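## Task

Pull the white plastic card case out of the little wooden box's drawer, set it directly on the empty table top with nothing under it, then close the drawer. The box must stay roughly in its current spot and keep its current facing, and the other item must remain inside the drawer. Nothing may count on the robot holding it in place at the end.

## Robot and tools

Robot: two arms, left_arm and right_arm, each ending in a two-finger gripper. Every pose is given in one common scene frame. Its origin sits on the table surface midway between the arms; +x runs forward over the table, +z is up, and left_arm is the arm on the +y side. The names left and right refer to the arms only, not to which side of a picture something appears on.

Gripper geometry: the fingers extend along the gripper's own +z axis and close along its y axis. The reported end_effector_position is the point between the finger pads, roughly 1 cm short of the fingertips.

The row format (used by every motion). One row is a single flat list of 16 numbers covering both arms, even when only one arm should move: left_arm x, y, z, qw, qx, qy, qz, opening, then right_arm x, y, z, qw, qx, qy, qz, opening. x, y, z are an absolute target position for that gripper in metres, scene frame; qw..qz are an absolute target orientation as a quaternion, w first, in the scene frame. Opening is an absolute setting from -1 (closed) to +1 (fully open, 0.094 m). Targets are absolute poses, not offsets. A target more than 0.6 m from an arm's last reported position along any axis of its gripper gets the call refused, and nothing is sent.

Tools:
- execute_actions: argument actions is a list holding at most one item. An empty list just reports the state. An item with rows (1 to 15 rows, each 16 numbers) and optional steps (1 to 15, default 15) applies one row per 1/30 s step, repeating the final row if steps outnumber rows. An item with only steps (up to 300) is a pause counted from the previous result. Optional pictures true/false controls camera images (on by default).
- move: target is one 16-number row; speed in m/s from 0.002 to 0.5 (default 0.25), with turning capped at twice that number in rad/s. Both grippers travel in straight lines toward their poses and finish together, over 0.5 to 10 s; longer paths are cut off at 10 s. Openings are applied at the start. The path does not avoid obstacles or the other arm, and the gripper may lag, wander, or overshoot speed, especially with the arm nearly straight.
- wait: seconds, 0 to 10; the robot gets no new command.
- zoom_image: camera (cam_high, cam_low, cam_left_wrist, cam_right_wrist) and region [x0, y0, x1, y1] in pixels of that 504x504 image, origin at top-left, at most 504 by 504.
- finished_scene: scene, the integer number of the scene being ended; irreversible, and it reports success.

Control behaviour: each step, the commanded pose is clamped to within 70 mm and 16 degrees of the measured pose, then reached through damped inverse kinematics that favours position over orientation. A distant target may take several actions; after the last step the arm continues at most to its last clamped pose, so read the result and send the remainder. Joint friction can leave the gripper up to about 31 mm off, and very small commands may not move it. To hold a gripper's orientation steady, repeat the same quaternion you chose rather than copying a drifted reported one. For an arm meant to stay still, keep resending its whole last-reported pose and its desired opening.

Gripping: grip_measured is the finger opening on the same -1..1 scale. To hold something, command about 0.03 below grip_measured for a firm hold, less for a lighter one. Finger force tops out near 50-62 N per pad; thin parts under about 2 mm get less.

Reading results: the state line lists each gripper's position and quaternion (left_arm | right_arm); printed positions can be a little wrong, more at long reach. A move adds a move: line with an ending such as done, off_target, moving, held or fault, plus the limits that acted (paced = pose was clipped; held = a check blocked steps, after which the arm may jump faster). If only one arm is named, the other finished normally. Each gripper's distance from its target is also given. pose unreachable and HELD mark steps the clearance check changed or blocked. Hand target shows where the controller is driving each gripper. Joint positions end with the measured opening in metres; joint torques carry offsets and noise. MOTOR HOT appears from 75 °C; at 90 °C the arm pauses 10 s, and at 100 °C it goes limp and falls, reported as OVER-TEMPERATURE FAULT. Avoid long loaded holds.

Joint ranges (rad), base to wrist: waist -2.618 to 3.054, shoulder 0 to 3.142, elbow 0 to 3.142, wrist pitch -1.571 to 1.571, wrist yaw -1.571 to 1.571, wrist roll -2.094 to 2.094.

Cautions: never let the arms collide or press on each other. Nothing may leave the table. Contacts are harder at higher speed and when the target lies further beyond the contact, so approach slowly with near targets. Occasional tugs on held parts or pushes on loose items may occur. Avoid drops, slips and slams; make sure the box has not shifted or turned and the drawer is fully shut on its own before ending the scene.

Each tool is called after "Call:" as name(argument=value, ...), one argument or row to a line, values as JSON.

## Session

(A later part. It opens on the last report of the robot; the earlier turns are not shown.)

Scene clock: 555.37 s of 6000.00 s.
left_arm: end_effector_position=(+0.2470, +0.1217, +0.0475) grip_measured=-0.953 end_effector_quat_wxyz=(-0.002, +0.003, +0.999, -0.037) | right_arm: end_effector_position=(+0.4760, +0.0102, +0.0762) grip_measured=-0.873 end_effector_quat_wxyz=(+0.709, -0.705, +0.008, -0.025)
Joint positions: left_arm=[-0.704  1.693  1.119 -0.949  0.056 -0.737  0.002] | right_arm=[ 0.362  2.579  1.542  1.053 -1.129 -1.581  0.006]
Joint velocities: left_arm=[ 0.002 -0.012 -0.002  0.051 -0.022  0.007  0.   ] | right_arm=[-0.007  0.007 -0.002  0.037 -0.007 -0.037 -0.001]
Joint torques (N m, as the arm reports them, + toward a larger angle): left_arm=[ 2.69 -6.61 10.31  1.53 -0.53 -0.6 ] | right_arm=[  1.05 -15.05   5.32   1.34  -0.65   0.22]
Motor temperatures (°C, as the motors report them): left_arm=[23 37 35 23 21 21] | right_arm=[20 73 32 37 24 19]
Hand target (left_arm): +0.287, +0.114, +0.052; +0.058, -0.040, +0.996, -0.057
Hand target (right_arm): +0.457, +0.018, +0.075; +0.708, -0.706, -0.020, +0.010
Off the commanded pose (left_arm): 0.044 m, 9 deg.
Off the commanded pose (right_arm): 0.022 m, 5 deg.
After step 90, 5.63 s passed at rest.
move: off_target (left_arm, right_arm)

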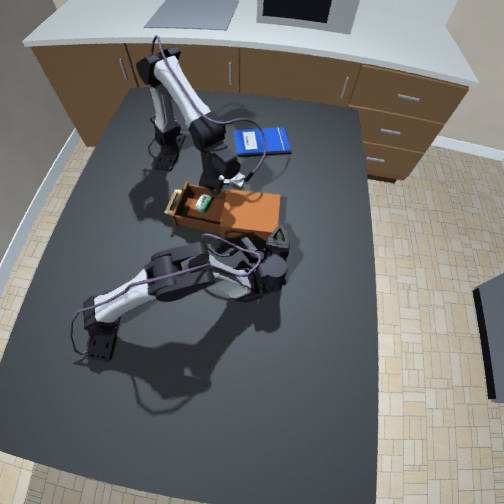

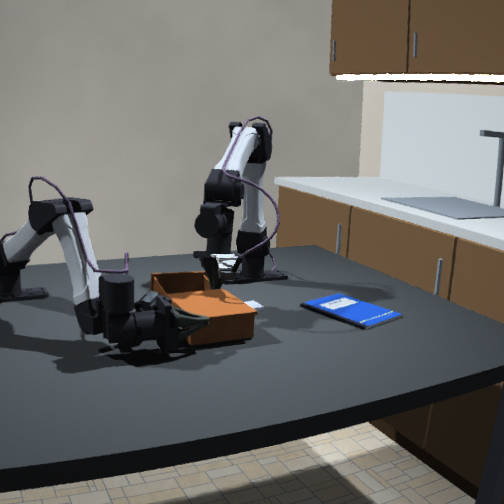

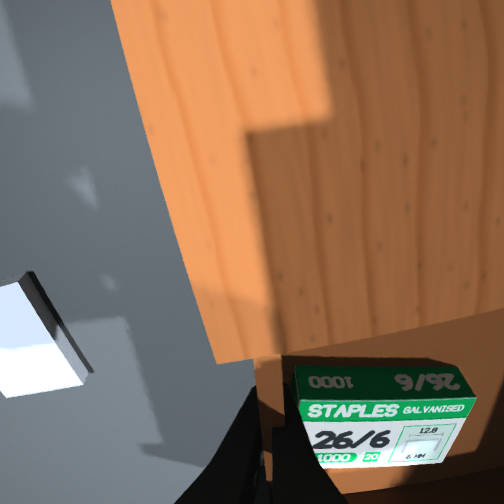

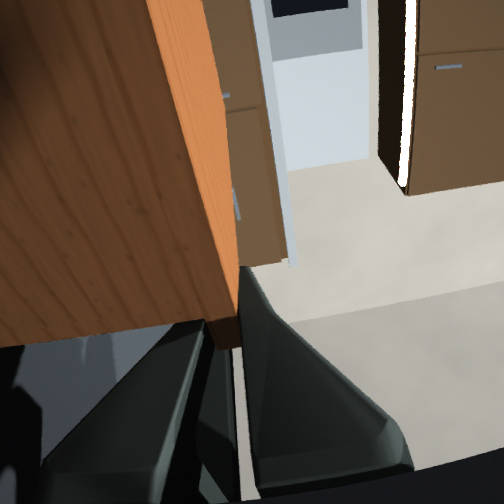

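Call:
move(
  target=[0.247,0.12,0.047,0,0,1,-0.03,-0.5,0.468,0.014,0.075,0.708,-0.706,0,-0.012,-1],
  speed=0.05,
)

Call:
move(
  target=[0.24,0.12,0.11,0,0,1,0,-0.5,0.468,0.014,0.075,0.708,-0.706,0,-0.012,-1],
  speed=0.1,
)

Call:
move(
  target=[0.07,0.03,0.11,0.27,0.653,0.653,0.27,-1,0.468,0.014,0.075,0.708,-0.706,0,-0.012,-1],
)

Call:
move(
  target=[0.08,0.03,0.03,0.27,0.653,0.653,0.27,-1,0.468,0.014,0.075,0.708,-0.706,0,-0.012,-1],
  speed=0.1,
)

Call:
zoom_image(
  camera="cam_high",
  region=[130, 150, 300, 280],
)

Scene clock: 566.83 s of 6000.00 s.
left_arm: end_effector_position=(+0.2469, +0.1229, +0.0474) grip_measured=-0.502 end_effector_quat_wxyz=(-0.001, -0.000, +0.999, -0.034) | right_arm: end_effector_position=(+0.4764, +0.0102, +0.0761) grip_measured=-0.873 end_effector_quat_wxyz=(+0.709, -0.705, +0.009, -0.026)
Joint positions: left_arm=[-0.704  1.693  1.119 -0.953  0.052 -0.744  0.023] | right_arm=[ 0.362  2.579  1.542  1.052 -1.127 -1.581  0.006]
Joint velocities: left_arm=[ 0.012 -0.012 -0.002 -0.007  0.022 -0.037 -0.   ] | right_arm=[ 0.007 -0.002 -0.012  0.037 -0.037 -0.007  0.001]
Joint torques (N m, as the arm reports them, + toward a larger angle): left_arm=[-0.68 -7.71  8.19  0.44 -0.15 -0.13] | right_arm=[  0.39 -14.93   5.15   1.29  -0.16   0.13]
Motor temperatures (°C, as the motors report them): left_arm=[23 36 36 24 21 21] | right_arm=[20 73 32 37 24 19]
Hand target (left_arm): +0.247, +0.120, +0.047; +0.000, -0.000, +1.000, -0.030
Hand target (right_arm): +0.468, +0.014, +0.075; +0.708, -0.706, +0.000, -0.012
Off the commanded pose (left_arm): 0.003 m, 0 deg.
Off the commanded pose (right_arm): 0.009 m, 2 deg.
After step 90, 7.77 s passed at rest.
move: done

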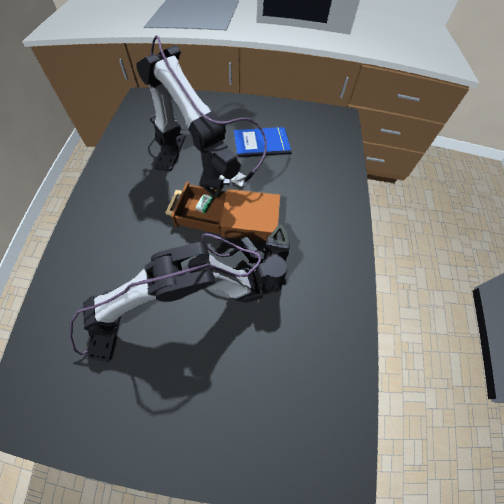

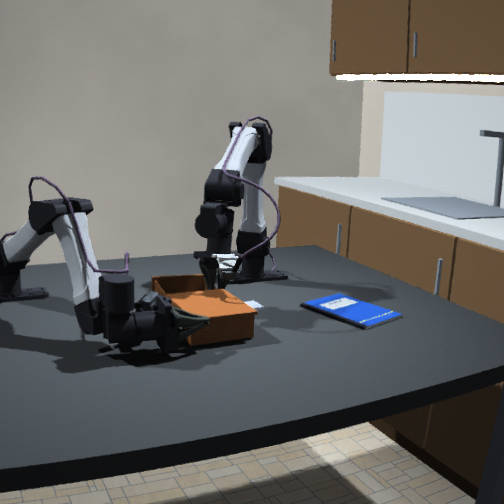

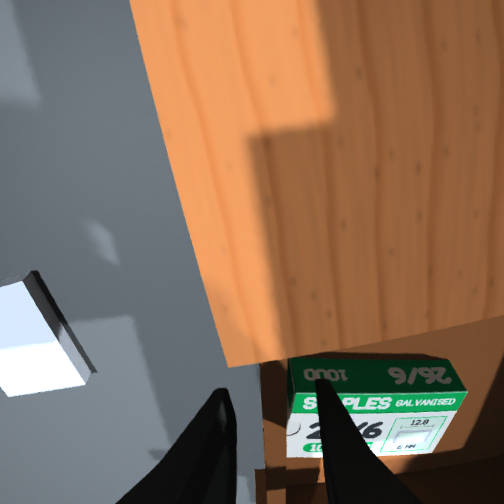

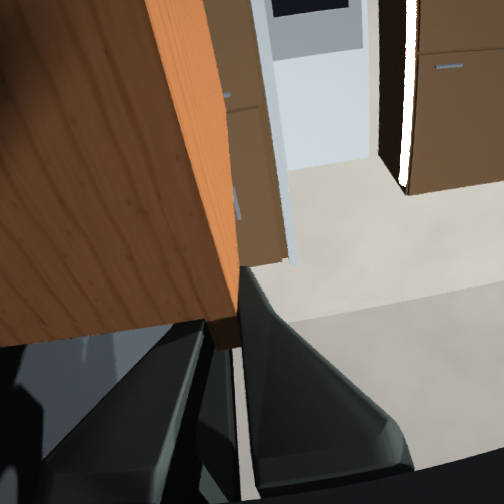

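Scene clock: 568.07 s of 6000.00 s.
left_arm: end_effector_position=(+0.2399, +0.1239, +0.1025) grip_measured=-0.502 end_effector_quat_wxyz=(-0.008, -0.001, +1.000, +0.003) | right_arm: end_effector_position=(+0.4764, +0.0102, +0.0760) grip_measured=-0.873 end_effector_quat_wxyz=(+0.709, -0.705, +0.009, -0.026)
Joint positions: left_arm=[-0.744  1.68   1.331 -1.237  0.006 -0.785  0.023] | right_arm=[ 0.362  2.579  1.542  1.052 -1.127 -1.581  0.006]
Joint velocities: left_arm=[-0.012  0.002  0.007 -0.022  0.037 -0.066 -0.001] | right_arm=[ 0.002 -0.012  0.002  0.022 -0.066  0.007 -0.001]
Joint torques (N m, as the arm reports them, + toward a larger angle): left_arm=[-0.77 -9.11  9.44  0.2  -0.16 -0.16] | right_arm=[  0.42 -15.13   5.09   1.37  -0.18   0.11]
Motor temperatures (°C, as the motors report them): left_arm=[23 36 36 24 21 21] | right_arm=[20 73 32 37 24 19]
Hand target (left_arm): +0.240, +0.120, +0.110; +0.001, -0.000, +1.000, +0.000
Hand target (right_arm): +0.468, +0.014, +0.075; +0.708, -0.706, +0.000, -0.012
Off the commanded pose (left_arm): 0.008 m, 1 deg.
Off the commanded pose (right_arm): 0.009 m, 2 deg.
move: done

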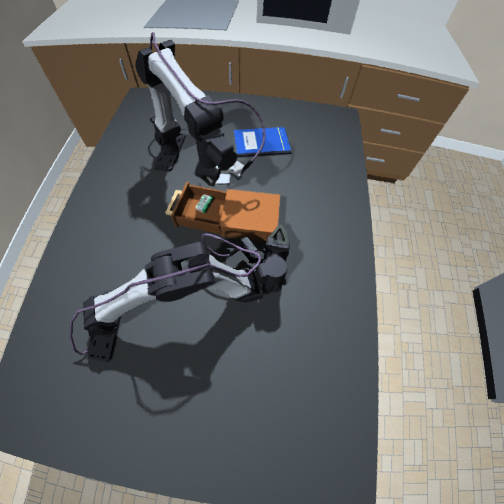

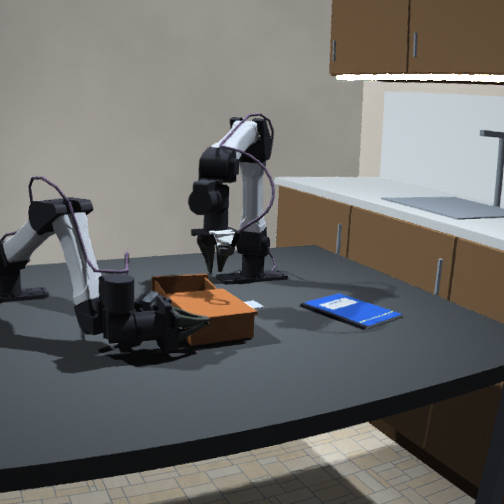

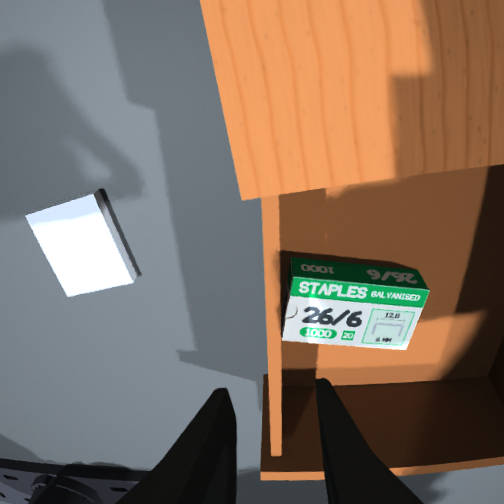

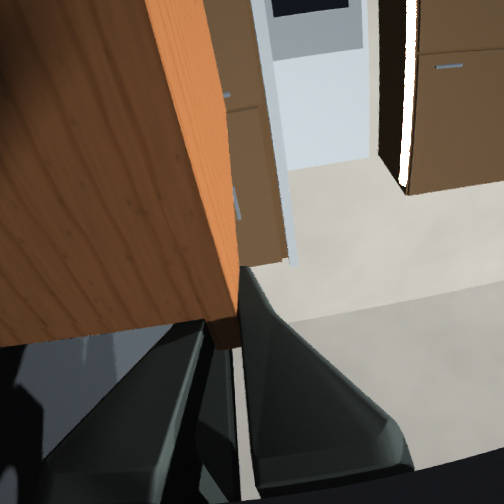

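Scene clock: 572.00 s of 6000.00 s.
left_arm: end_effector_position=(+0.0781, +0.0342, +0.1121) grip_measured=-0.985 end_effector_quat_wxyz=(+0.276, +0.645, +0.661, +0.267) | right_arm: end_effector_position=(+0.4764, +0.0102, +0.0760) grip_measured=-0.873 end_effector_quat_wxyz=(+0.709, -0.705, +0.009, -0.026)
Joint positions: left_arm=[-1.777  1.805  1.304 -1.307 -0.759 -0.365  0.001] | right_arm=[ 0.362  2.579  1.542  1.052 -1.127 -1.581  0.006]
Joint velocities: left_arm=[-0.002  0.002 -0.017 -0.051 -0.037  0.022 -0.   ] | right_arm=[-0.012  0.002 -0.007  0.007 -0.022  0.022 -0.   ]
Joint torques (N m, as the arm reports them, + toward a larger angle): left_arm=[-0.59 -8.13  6.88 -0.2  -0.49 -0.02] | right_arm=[  0.29 -15.07   5.13   1.34  -0.17   0.17]
Motor temperatures (°C, as the motors report them): left_arm=[23 36 36 24 21 21] | right_arm=[20 73 32 37 24 19]
Hand target (left_arm): +0.077, +0.035, +0.110; +0.274, +0.652, +0.649, +0.278
Hand target (right_arm): +0.468, +0.014, +0.075; +0.708, -0.706, +0.000, -0.012
Off the commanded pose (left_arm): 0.009 m, 2 deg.
Off the commanded pose (right_arm): 0.009 m, 2 deg.
move: done

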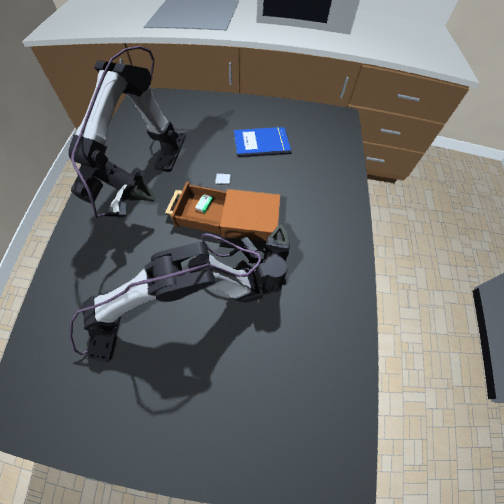

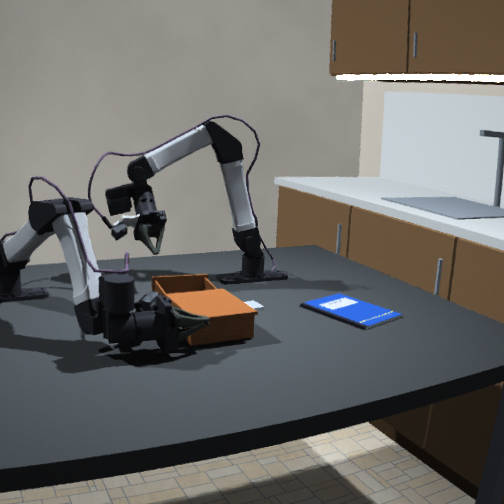

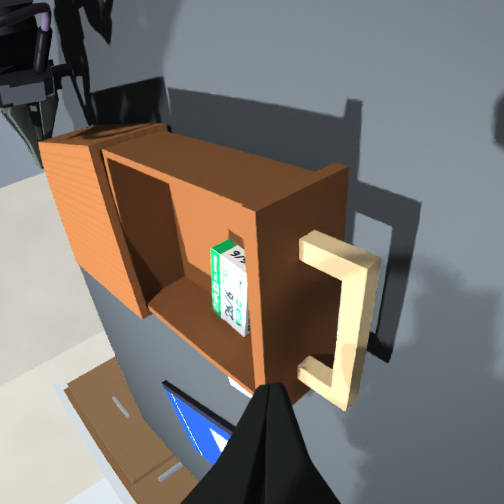

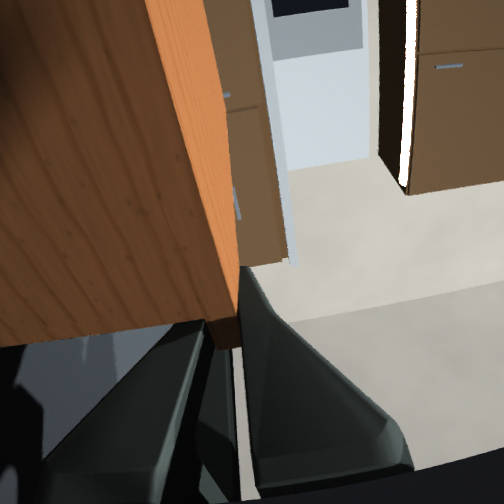

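Scene clock: 573.33 s of 6000.00 s.
left_arm: end_effector_position=(+0.0756, +0.0243, +0.0390) grip_measured=-0.985 end_effector_quat_wxyz=(+0.279, +0.652, +0.656, +0.260) | right_arm: end_effector_position=(+0.4764, +0.0102, +0.0760) grip_measured=-0.873 end_effector_quat_wxyz=(+0.709, -0.705, +0.009, -0.026)
Joint positions: left_arm=[-1.777  1.926  1.156 -1.007 -0.759 -0.334  0.001] | right_arm=[ 0.362  2.579  1.542  1.052 -1.127 -1.581  0.006]
Joint velocities: left_arm=[ 0.022 -0.007 -0.012  0.037 -0.007  0.022  0.001] | right_arm=[-0.002 -0.017  0.012 -0.037 -0.051  0.037  0.001]
Joint torques (N m, as the arm reports them, + toward a larger angle): left_arm=[ 0.86 -9.04  4.21  0.09 -0.41 -0.03] | right_arm=[  0.31 -15.06   5.09   1.36  -0.22   0.11]
Motor temperatures (°C, as the motors report them): left_arm=[23 36 35 24 21 21] | right_arm=[20 73 32 37 24 19]
Hand target (left_arm): +0.080, +0.031, +0.031; +0.270, +0.653, +0.654, +0.270
Hand target (right_arm): +0.468, +0.014, +0.075; +0.708, -0.706, +0.000, -0.012
Off the commanded pose (left_arm): 0.012 m, 2 deg.
Off the commanded pose (right_arm): 0.009 m, 2 deg.
move: off_target (left_arm)

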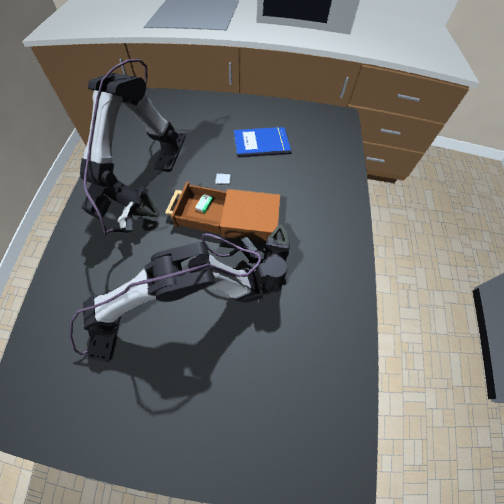

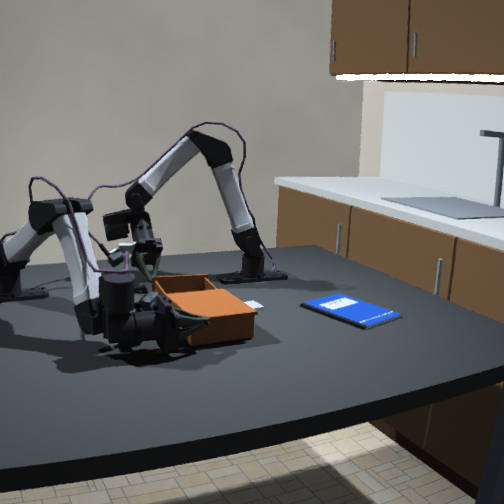

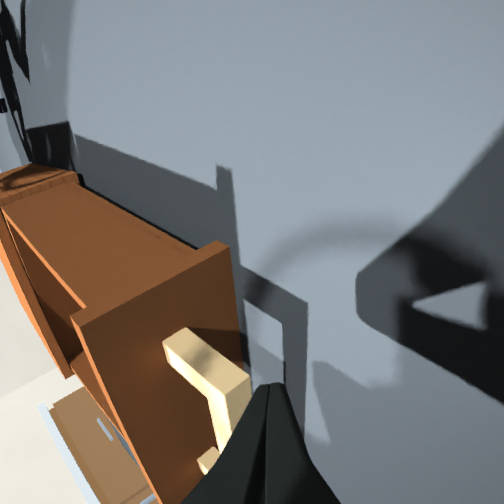

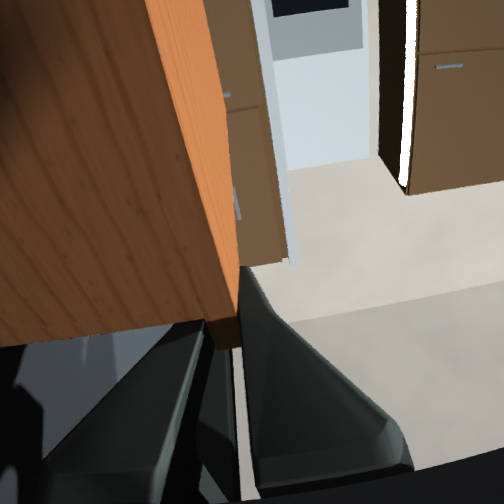

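Region (130, 150, 300, 280) of cam_high's 504x504 image, scaled by 2.965, with more detail than that image has; it fills the top 385 rows of this view, and the rest is white.

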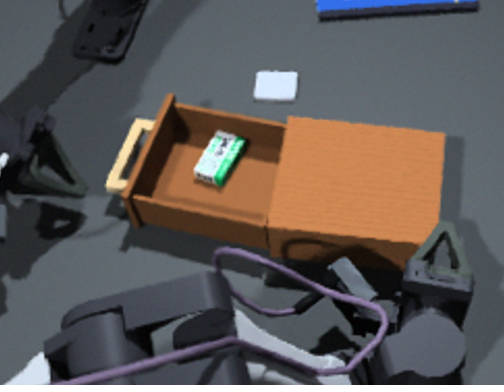

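Call:
move(
  target=[0.10,0.005,0.036,0.27,0.653,0.653,0.27,-1,0.468,0.014,0.075,0.708,-0.706,0,-0.012,-1],
  speed=0.05,
)

Call:
move(
  target=[0.19,-0.005,0.036,0.27,0.653,0.653,0.27,-1,0.458,0.016,0.075,0.708,-0.706,-0.01,0,-1],
  speed=0.02,
)

Call:
zoom_image(
  camera="cam_high",
  region=[130, 150, 300, 280],
)

Scene clock: 584.00 s of 6000.00 s.
left_arm: end_effector_position=(+0.0965, +0.0133, +0.0361) grip_measured=-0.985 end_effector_quat_wxyz=(+0.265, +0.656, +0.652, +0.272) | right_arm: end_effector_position=(+0.4764, +0.0102, +0.0760) grip_measured=-0.873 end_effector_quat_wxyz=(+0.709, -0.705, +0.009, -0.026)
Joint positions: left_arm=[-1.703  1.961  1.195 -0.981 -0.764 -0.234  0.001] | right_arm=[ 0.362  2.579  1.542  1.052 -1.127 -1.581  0.006]
Joint velocities: left_arm=[-0.002  0.012 -0.007 -0.066 -0.066  0.051 -0.001] | right_arm=[ 0.002 -0.022 -0.007 -0.051 -0.037 -0.007 -0.   ]
Joint torques (N m, as the arm reports them, + toward a larger angle): left_arm=[ 0.92 -9.02  8.47  0.16 -0.5  -0.02] | right_arm=[  0.46 -14.96   5.06   1.36  -0.25   0.14]
Motor temperatures (°C, as the motors report them): left_arm=[23 36 34 23 21 21] | right_arm=[20 74 32 37 24 19]
Hand target (left_arm): +0.099, +0.005, +0.036; +0.270, +0.654, +0.653, +0.269
Hand target (right_arm): +0.468, +0.014, +0.075; +0.708, -0.706, +0.000, -0.012
Off the commanded pose (left_arm): 0.009 m, 1 deg.
Off the commanded pose (right_arm): 0.009 m, 2 deg.
After step 90, 6.73 s passed at rest.
move: done

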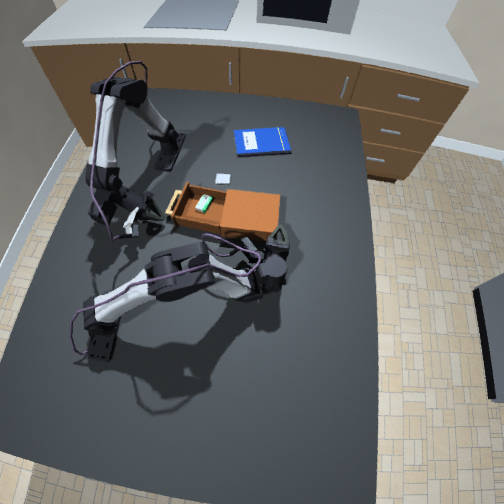

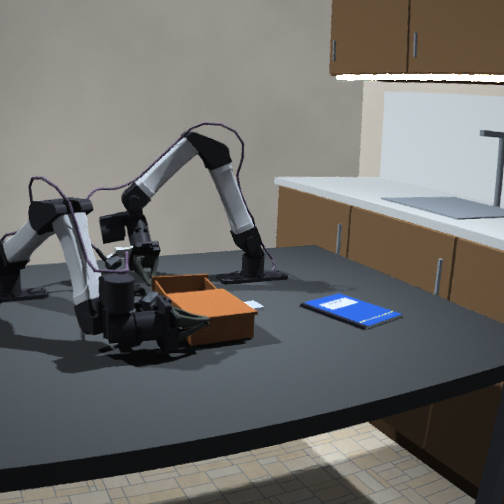

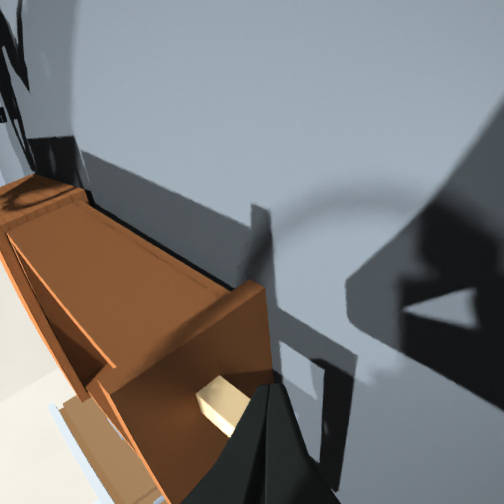

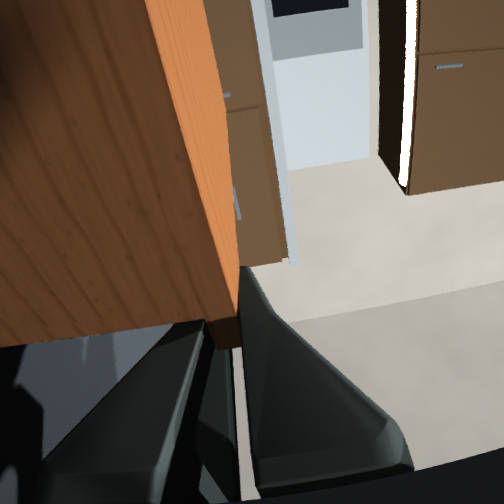

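Scene clock: 589.00 s of 6000.00 s.
left_arm: end_effector_position=(+0.1579, -0.0178, +0.0301) grip_measured=-0.986 end_effector_quat_wxyz=(+0.251, +0.680, +0.649, +0.231) | right_arm: end_effector_position=(+0.4826, +0.0098, +0.0761) grip_measured=-0.873 end_effector_quat_wxyz=(+0.708, -0.704, +0.022, -0.039)
Joint positions: left_arm=[-1.483  1.947  1.195 -0.723 -0.691  0.13   0.001] | right_arm=[ 0.362  2.579  1.542  1.052 -1.09  -1.581  0.006]
Joint velocities: left_arm=[ 0.012 -0.002 -0.017 -0.051 -0.037  0.022 -0.001] | right_arm=[-0.002  0.002 -0.002 -0.022 -0.066 -0.095  0.   ]
Joint torques (N m, as the arm reports them, + toward a larger angle): left_arm=[  3.97 -11.36   4.69   0.84  -1.07  -0.01] | right_arm=[  0.71 -15.39   4.24   1.45  -0.8    0.2 ]
Motor temperatures (°C, as the motors report them): left_arm=[23 37 34 23 22 21] | right_arm=[20 74 32 37 24 19]
Hand target (left_arm): +0.186, -0.006, +0.035; +0.267, +0.655, +0.654, +0.267
Hand target (right_arm): +0.460, +0.016, +0.075; +0.708, -0.706, -0.010, -0.000
Off the commanded pose (left_arm): 0.035 m, 6 deg.
Off the commanded pose (right_arm): 0.025 m, 6 deg.
move: off_target (left_arm, right_arm)

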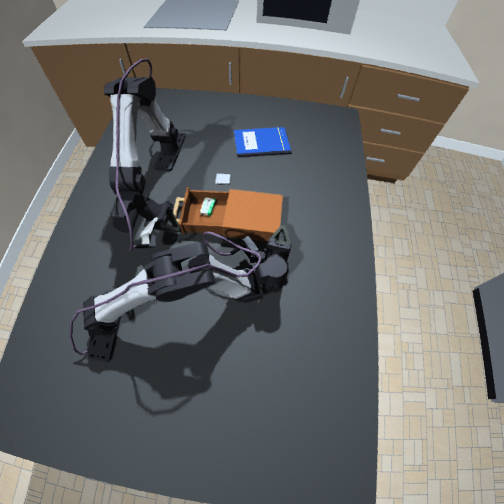

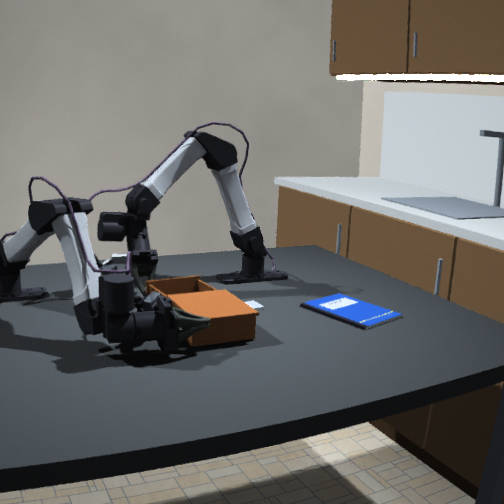

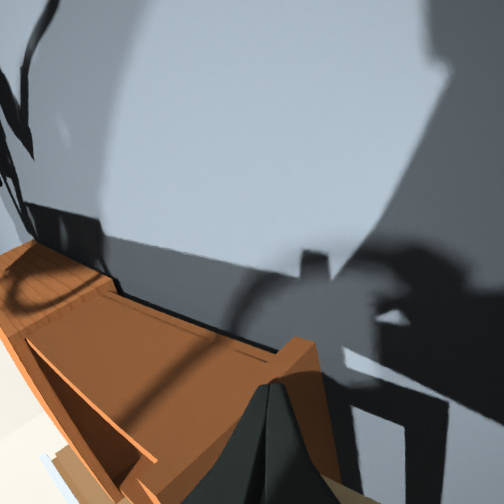

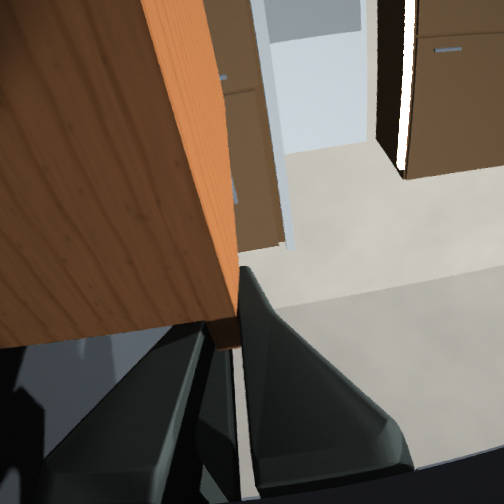

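Region (130, 150, 300, 280) of cam_high's 504x504 image, scaled by 2.965, with more detail than that image has; it fills the top 385 rows of this view, and the rest is white.

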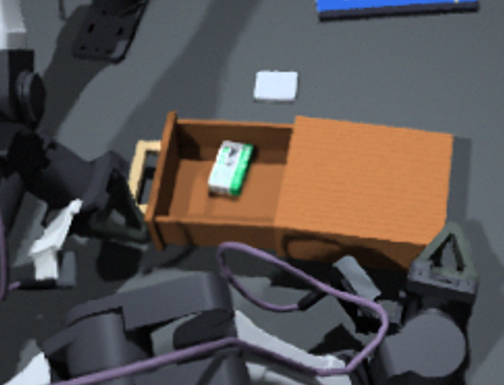

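It's in. Now push at the handle centre.

Call:
move(
  target=[0.09,0.0,0.036,0.27,0.653,0.653,0.27,-1,0.468,0.014,0.075,0.708,-0.706,0,-0.012,-1],
  speed=0.08,
)

Call:
move(
  target=[0.095,0.055,0.03,0.27,0.653,0.653,0.27,-1,0.468,0.014,0.075,0.708,-0.706,0,-0.012,-1],
  speed=0.08,
)

Call:
move(
  target=[0.28,0.058,0.036,0.27,0.653,0.653,0.27,-1,0.45,0.02,0.075,0.708,-0.706,-0.03,0.02,-1],
  speed=0.03,
)

Call:
zoom_image(
  camera="cam_high",
  region=[130, 150, 300, 280],
)

Scene clock: 603.00 s of 6000.00 s.
left_arm: end_effector_position=(+0.0943, +0.0058, +0.0365) grip_measured=-0.986 end_effector_quat_wxyz=(+0.267, +0.654, +0.653, +0.272) | right_arm: end_effector_position=(+0.4796, +0.0095, +0.0761) grip_measured=-0.873 end_effector_quat_wxyz=(+0.709, -0.705, +0.016, -0.032)
Joint positions: left_arm=[-1.706  1.987  1.234 -0.996 -0.766 -0.244  0.001] | right_arm=[ 0.36   2.579  1.542  1.052 -1.11  -1.581  0.006]
Joint velocities: left_arm=[-0.002 -0.012 -0.007 -0.022 -0.007 -0.037  0.   ] | right_arm=[ 0.007  0.007 -0.007 -0.037 -0.037  0.022  0.   ]
Joint torques (N m, as the arm reports them, + toward a larger angle): left_arm=[-0.45 -9.32  8.64 -0.1  -0.5  -0.2 ] | right_arm=[  0.3  -14.82   5.14   1.4   -0.34   0.17]
Motor temperatures (°C, as the motors report them): left_arm=[23 38 33 23 22 21] | right_arm=[20 75 32 37 24 19]
Hand target (left_arm): +0.092, +0.001, +0.037; +0.271, +0.652, +0.653, +0.273
Hand target (right_arm): +0.468, +0.014, +0.075; +0.708, -0.706, +0.000, -0.012
Off the commanded pose (left_arm): 0.007 m, 0 deg.
Off the commanded pose (right_arm): 0.013 m, 3 deg.
MOTOR HOT: a motor of the right arm reached 75 °C. Now the hottest motor of the right arm, joint 2 (shoulder), reports 75 °C. The controller's stop level is 90 °C. To cool a motor, set the load down, stop pushing, or move to a pose that needs little force.
After step 90, 9.57 s passed at rest.
move: off_target (right_arm)

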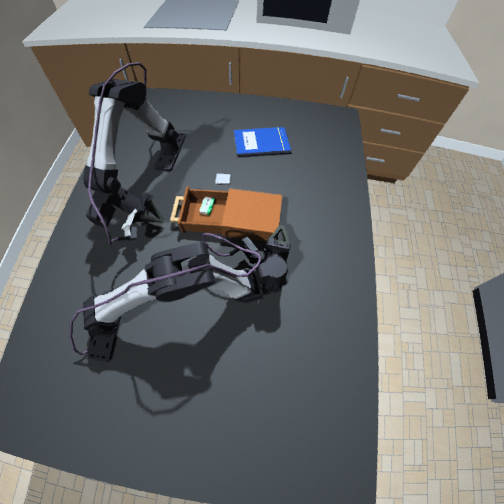

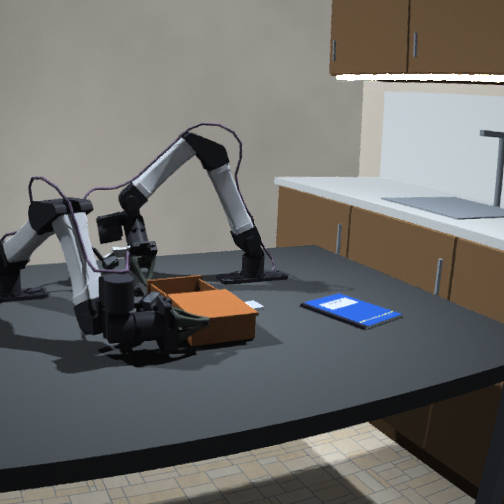

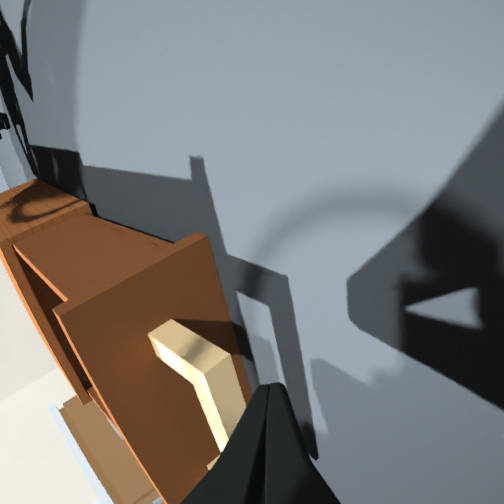

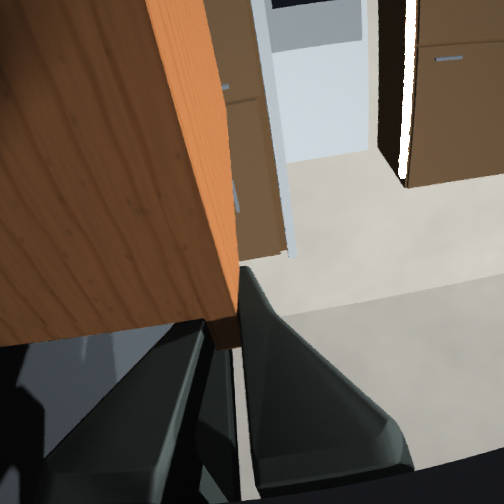

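Scene clock: 604.07 s of 6000.00 s.
left_arm: end_effector_position=(+0.0985, +0.0510, +0.0324) grip_measured=-0.986 end_effector_quat_wxyz=(+0.268, +0.653, +0.654, +0.274) | right_arm: end_effector_position=(+0.4792, +0.0095, +0.0760) grip_measured=-0.873 end_effector_quat_wxyz=(+0.709, -0.705, +0.015, -0.031)
Joint positions: left_arm=[-1.721  1.854  1.023 -0.937 -0.766 -0.27   0.001] | right_arm=[ 0.36   2.579  1.542  1.051 -1.113 -1.581  0.006]
Joint velocities: left_arm=[-0.007  0.007  0.002  0.081 -0.007 -0.007  0.001] | right_arm=[-0.007 -0.012  0.007  0.051  0.007 -0.007  0.001]
Joint torques (N m, as the arm reports them, + toward a larger angle): left_arm=[ -0.79 -10.09   3.81   0.11  -0.43  -0.21] | right_arm=[  0.44 -14.98   5.03   1.33  -0.35   0.17]
Motor temperatures (°C, as the motors report them): left_arm=[23 38 33 23 22 21] | right_arm=[20 75 32 37 24 19]
Hand target (left_arm): +0.096, +0.055, +0.030; +0.270, +0.653, +0.653, +0.271
Hand target (right_arm): +0.468, +0.014, +0.075; +0.708, -0.706, +0.000, -0.012
Off the commanded pose (left_arm): 0.006 m, 1 deg.
Off the commanded pose (right_arm): 0.012 m, 3 deg.
MOTOR HOT: still on. Now the hottest motor of the right arm, joint 2 (shoulder), reports 75 °C; the controller's stop level is 90 °C.
move: off_target (right_arm)

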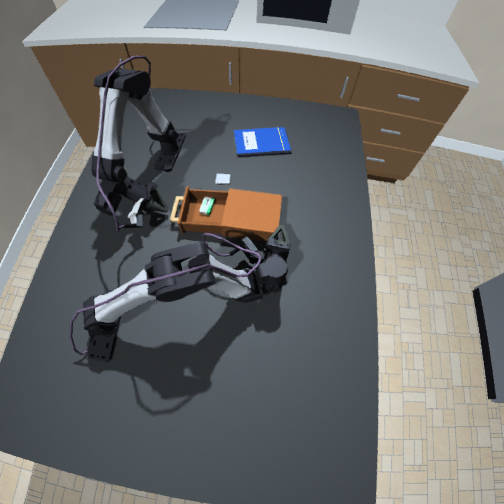

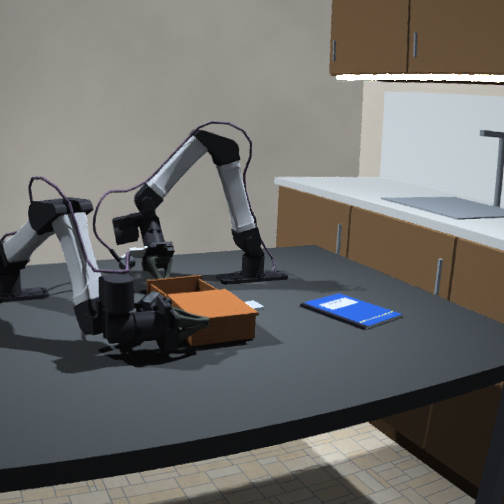

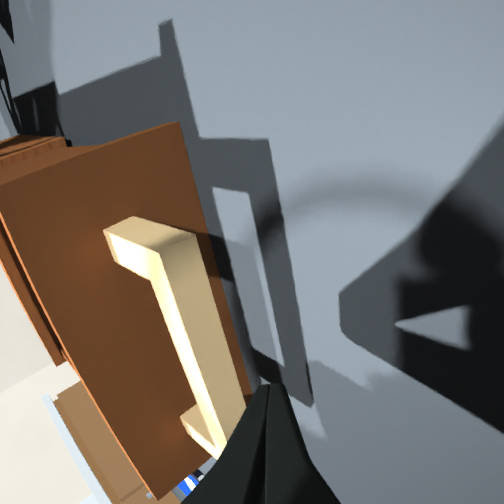

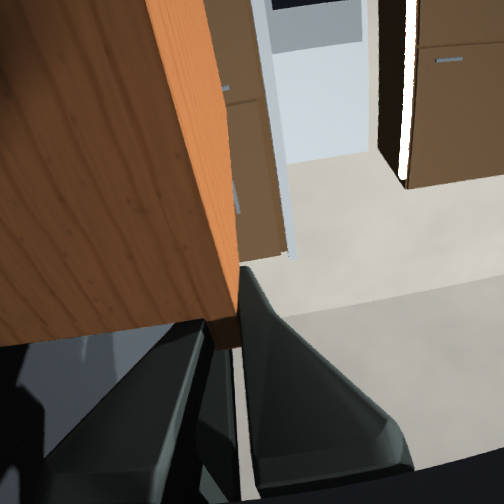

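Scene clock: 615.17 s of 6000.00 s.
left_arm: end_effector_position=(+0.2112, +0.1026, +0.0395) grip_measured=-0.987 end_effector_quat_wxyz=(-0.119, +0.753, +0.617, +0.194) | right_arm: end_effector_position=(+0.5380, -0.0440, +0.0774) grip_measured=-0.873 end_effector_quat_wxyz=(+0.692, -0.677, +0.161, -0.192)
Joint positions: left_arm=[-1.058  1.994  1.386 -1.292 -0.327  0.617  0.001] | right_arm=[ 0.307  2.533  1.404  1.17  -0.725 -1.58   0.006]
Joint velocities: left_arm=[ 0.002  0.081  0.12  -0.125  0.066  0.022  0.001] | right_arm=[-0.007  0.007 -0.017 -0.022 -0.022 -0.066 -0.001]
Joint torques (N m, as the arm reports them, + toward a larger angle): left_arm=[  2.44 -10.54  11.93   1.7   -1.21  -0.16] | right_arm=[  6.06 -15.86   1.77   1.73  -1.75   0.15]
Motor temperatures (°C, as the motors report them): left_arm=[23 38 34 24 23 21] | right_arm=[21 76 31 38 26 19]
Hand target (left_arm): +0.267, +0.061, +0.049; +0.011, +0.729, +0.647, +0.223
Hand target (right_arm): +0.472, +0.006, +0.073; +0.707, -0.697, +0.073, -0.093
Off the commanded pose (left_arm): 0.082 m, 47 deg; orientation clipped at the last step of the last action.
Off the commanded pose (right_arm): 0.109 m, 33 deg; position and orientation clipped at the last step of the last action.
MOTOR HOT: still on. Now the hottest motor of the right arm, joint 2 (shoulder), reports 76 °C; the controller's stop level is 90 °C.
move: moving (left_arm; no rest 5 s after the path's end), off_target (right_arm); limits=paced

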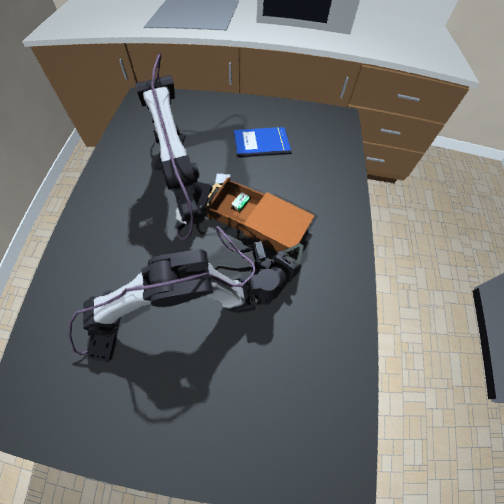

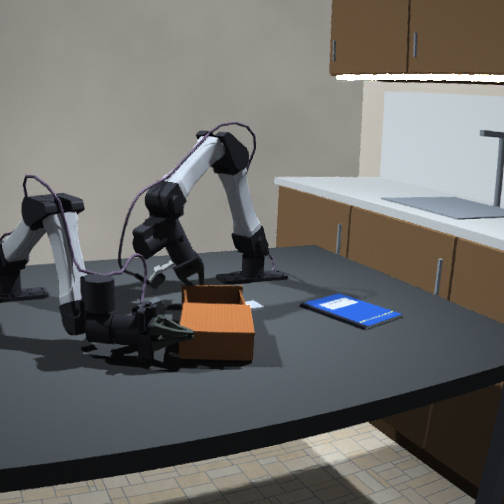

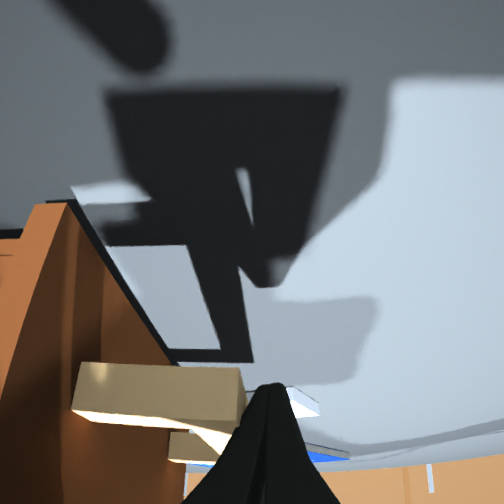

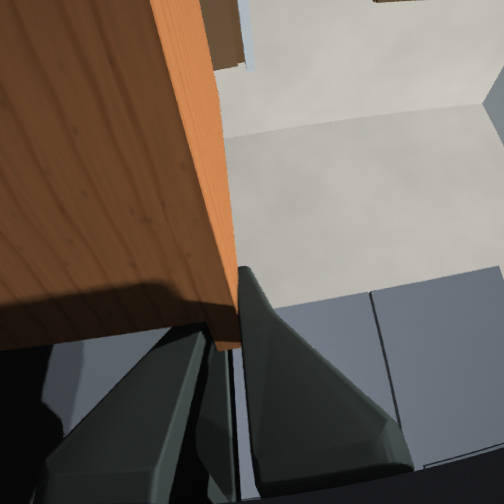

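Region (130, 150, 300, 280) of cam_high's 504x504 image, scaled by 2.965, with more detail than that image has; it fills the top 385 rows of this view, and the rest is white.

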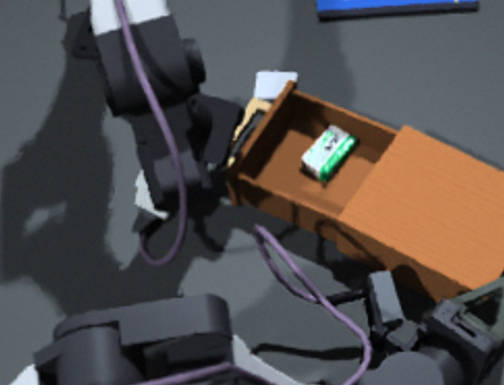

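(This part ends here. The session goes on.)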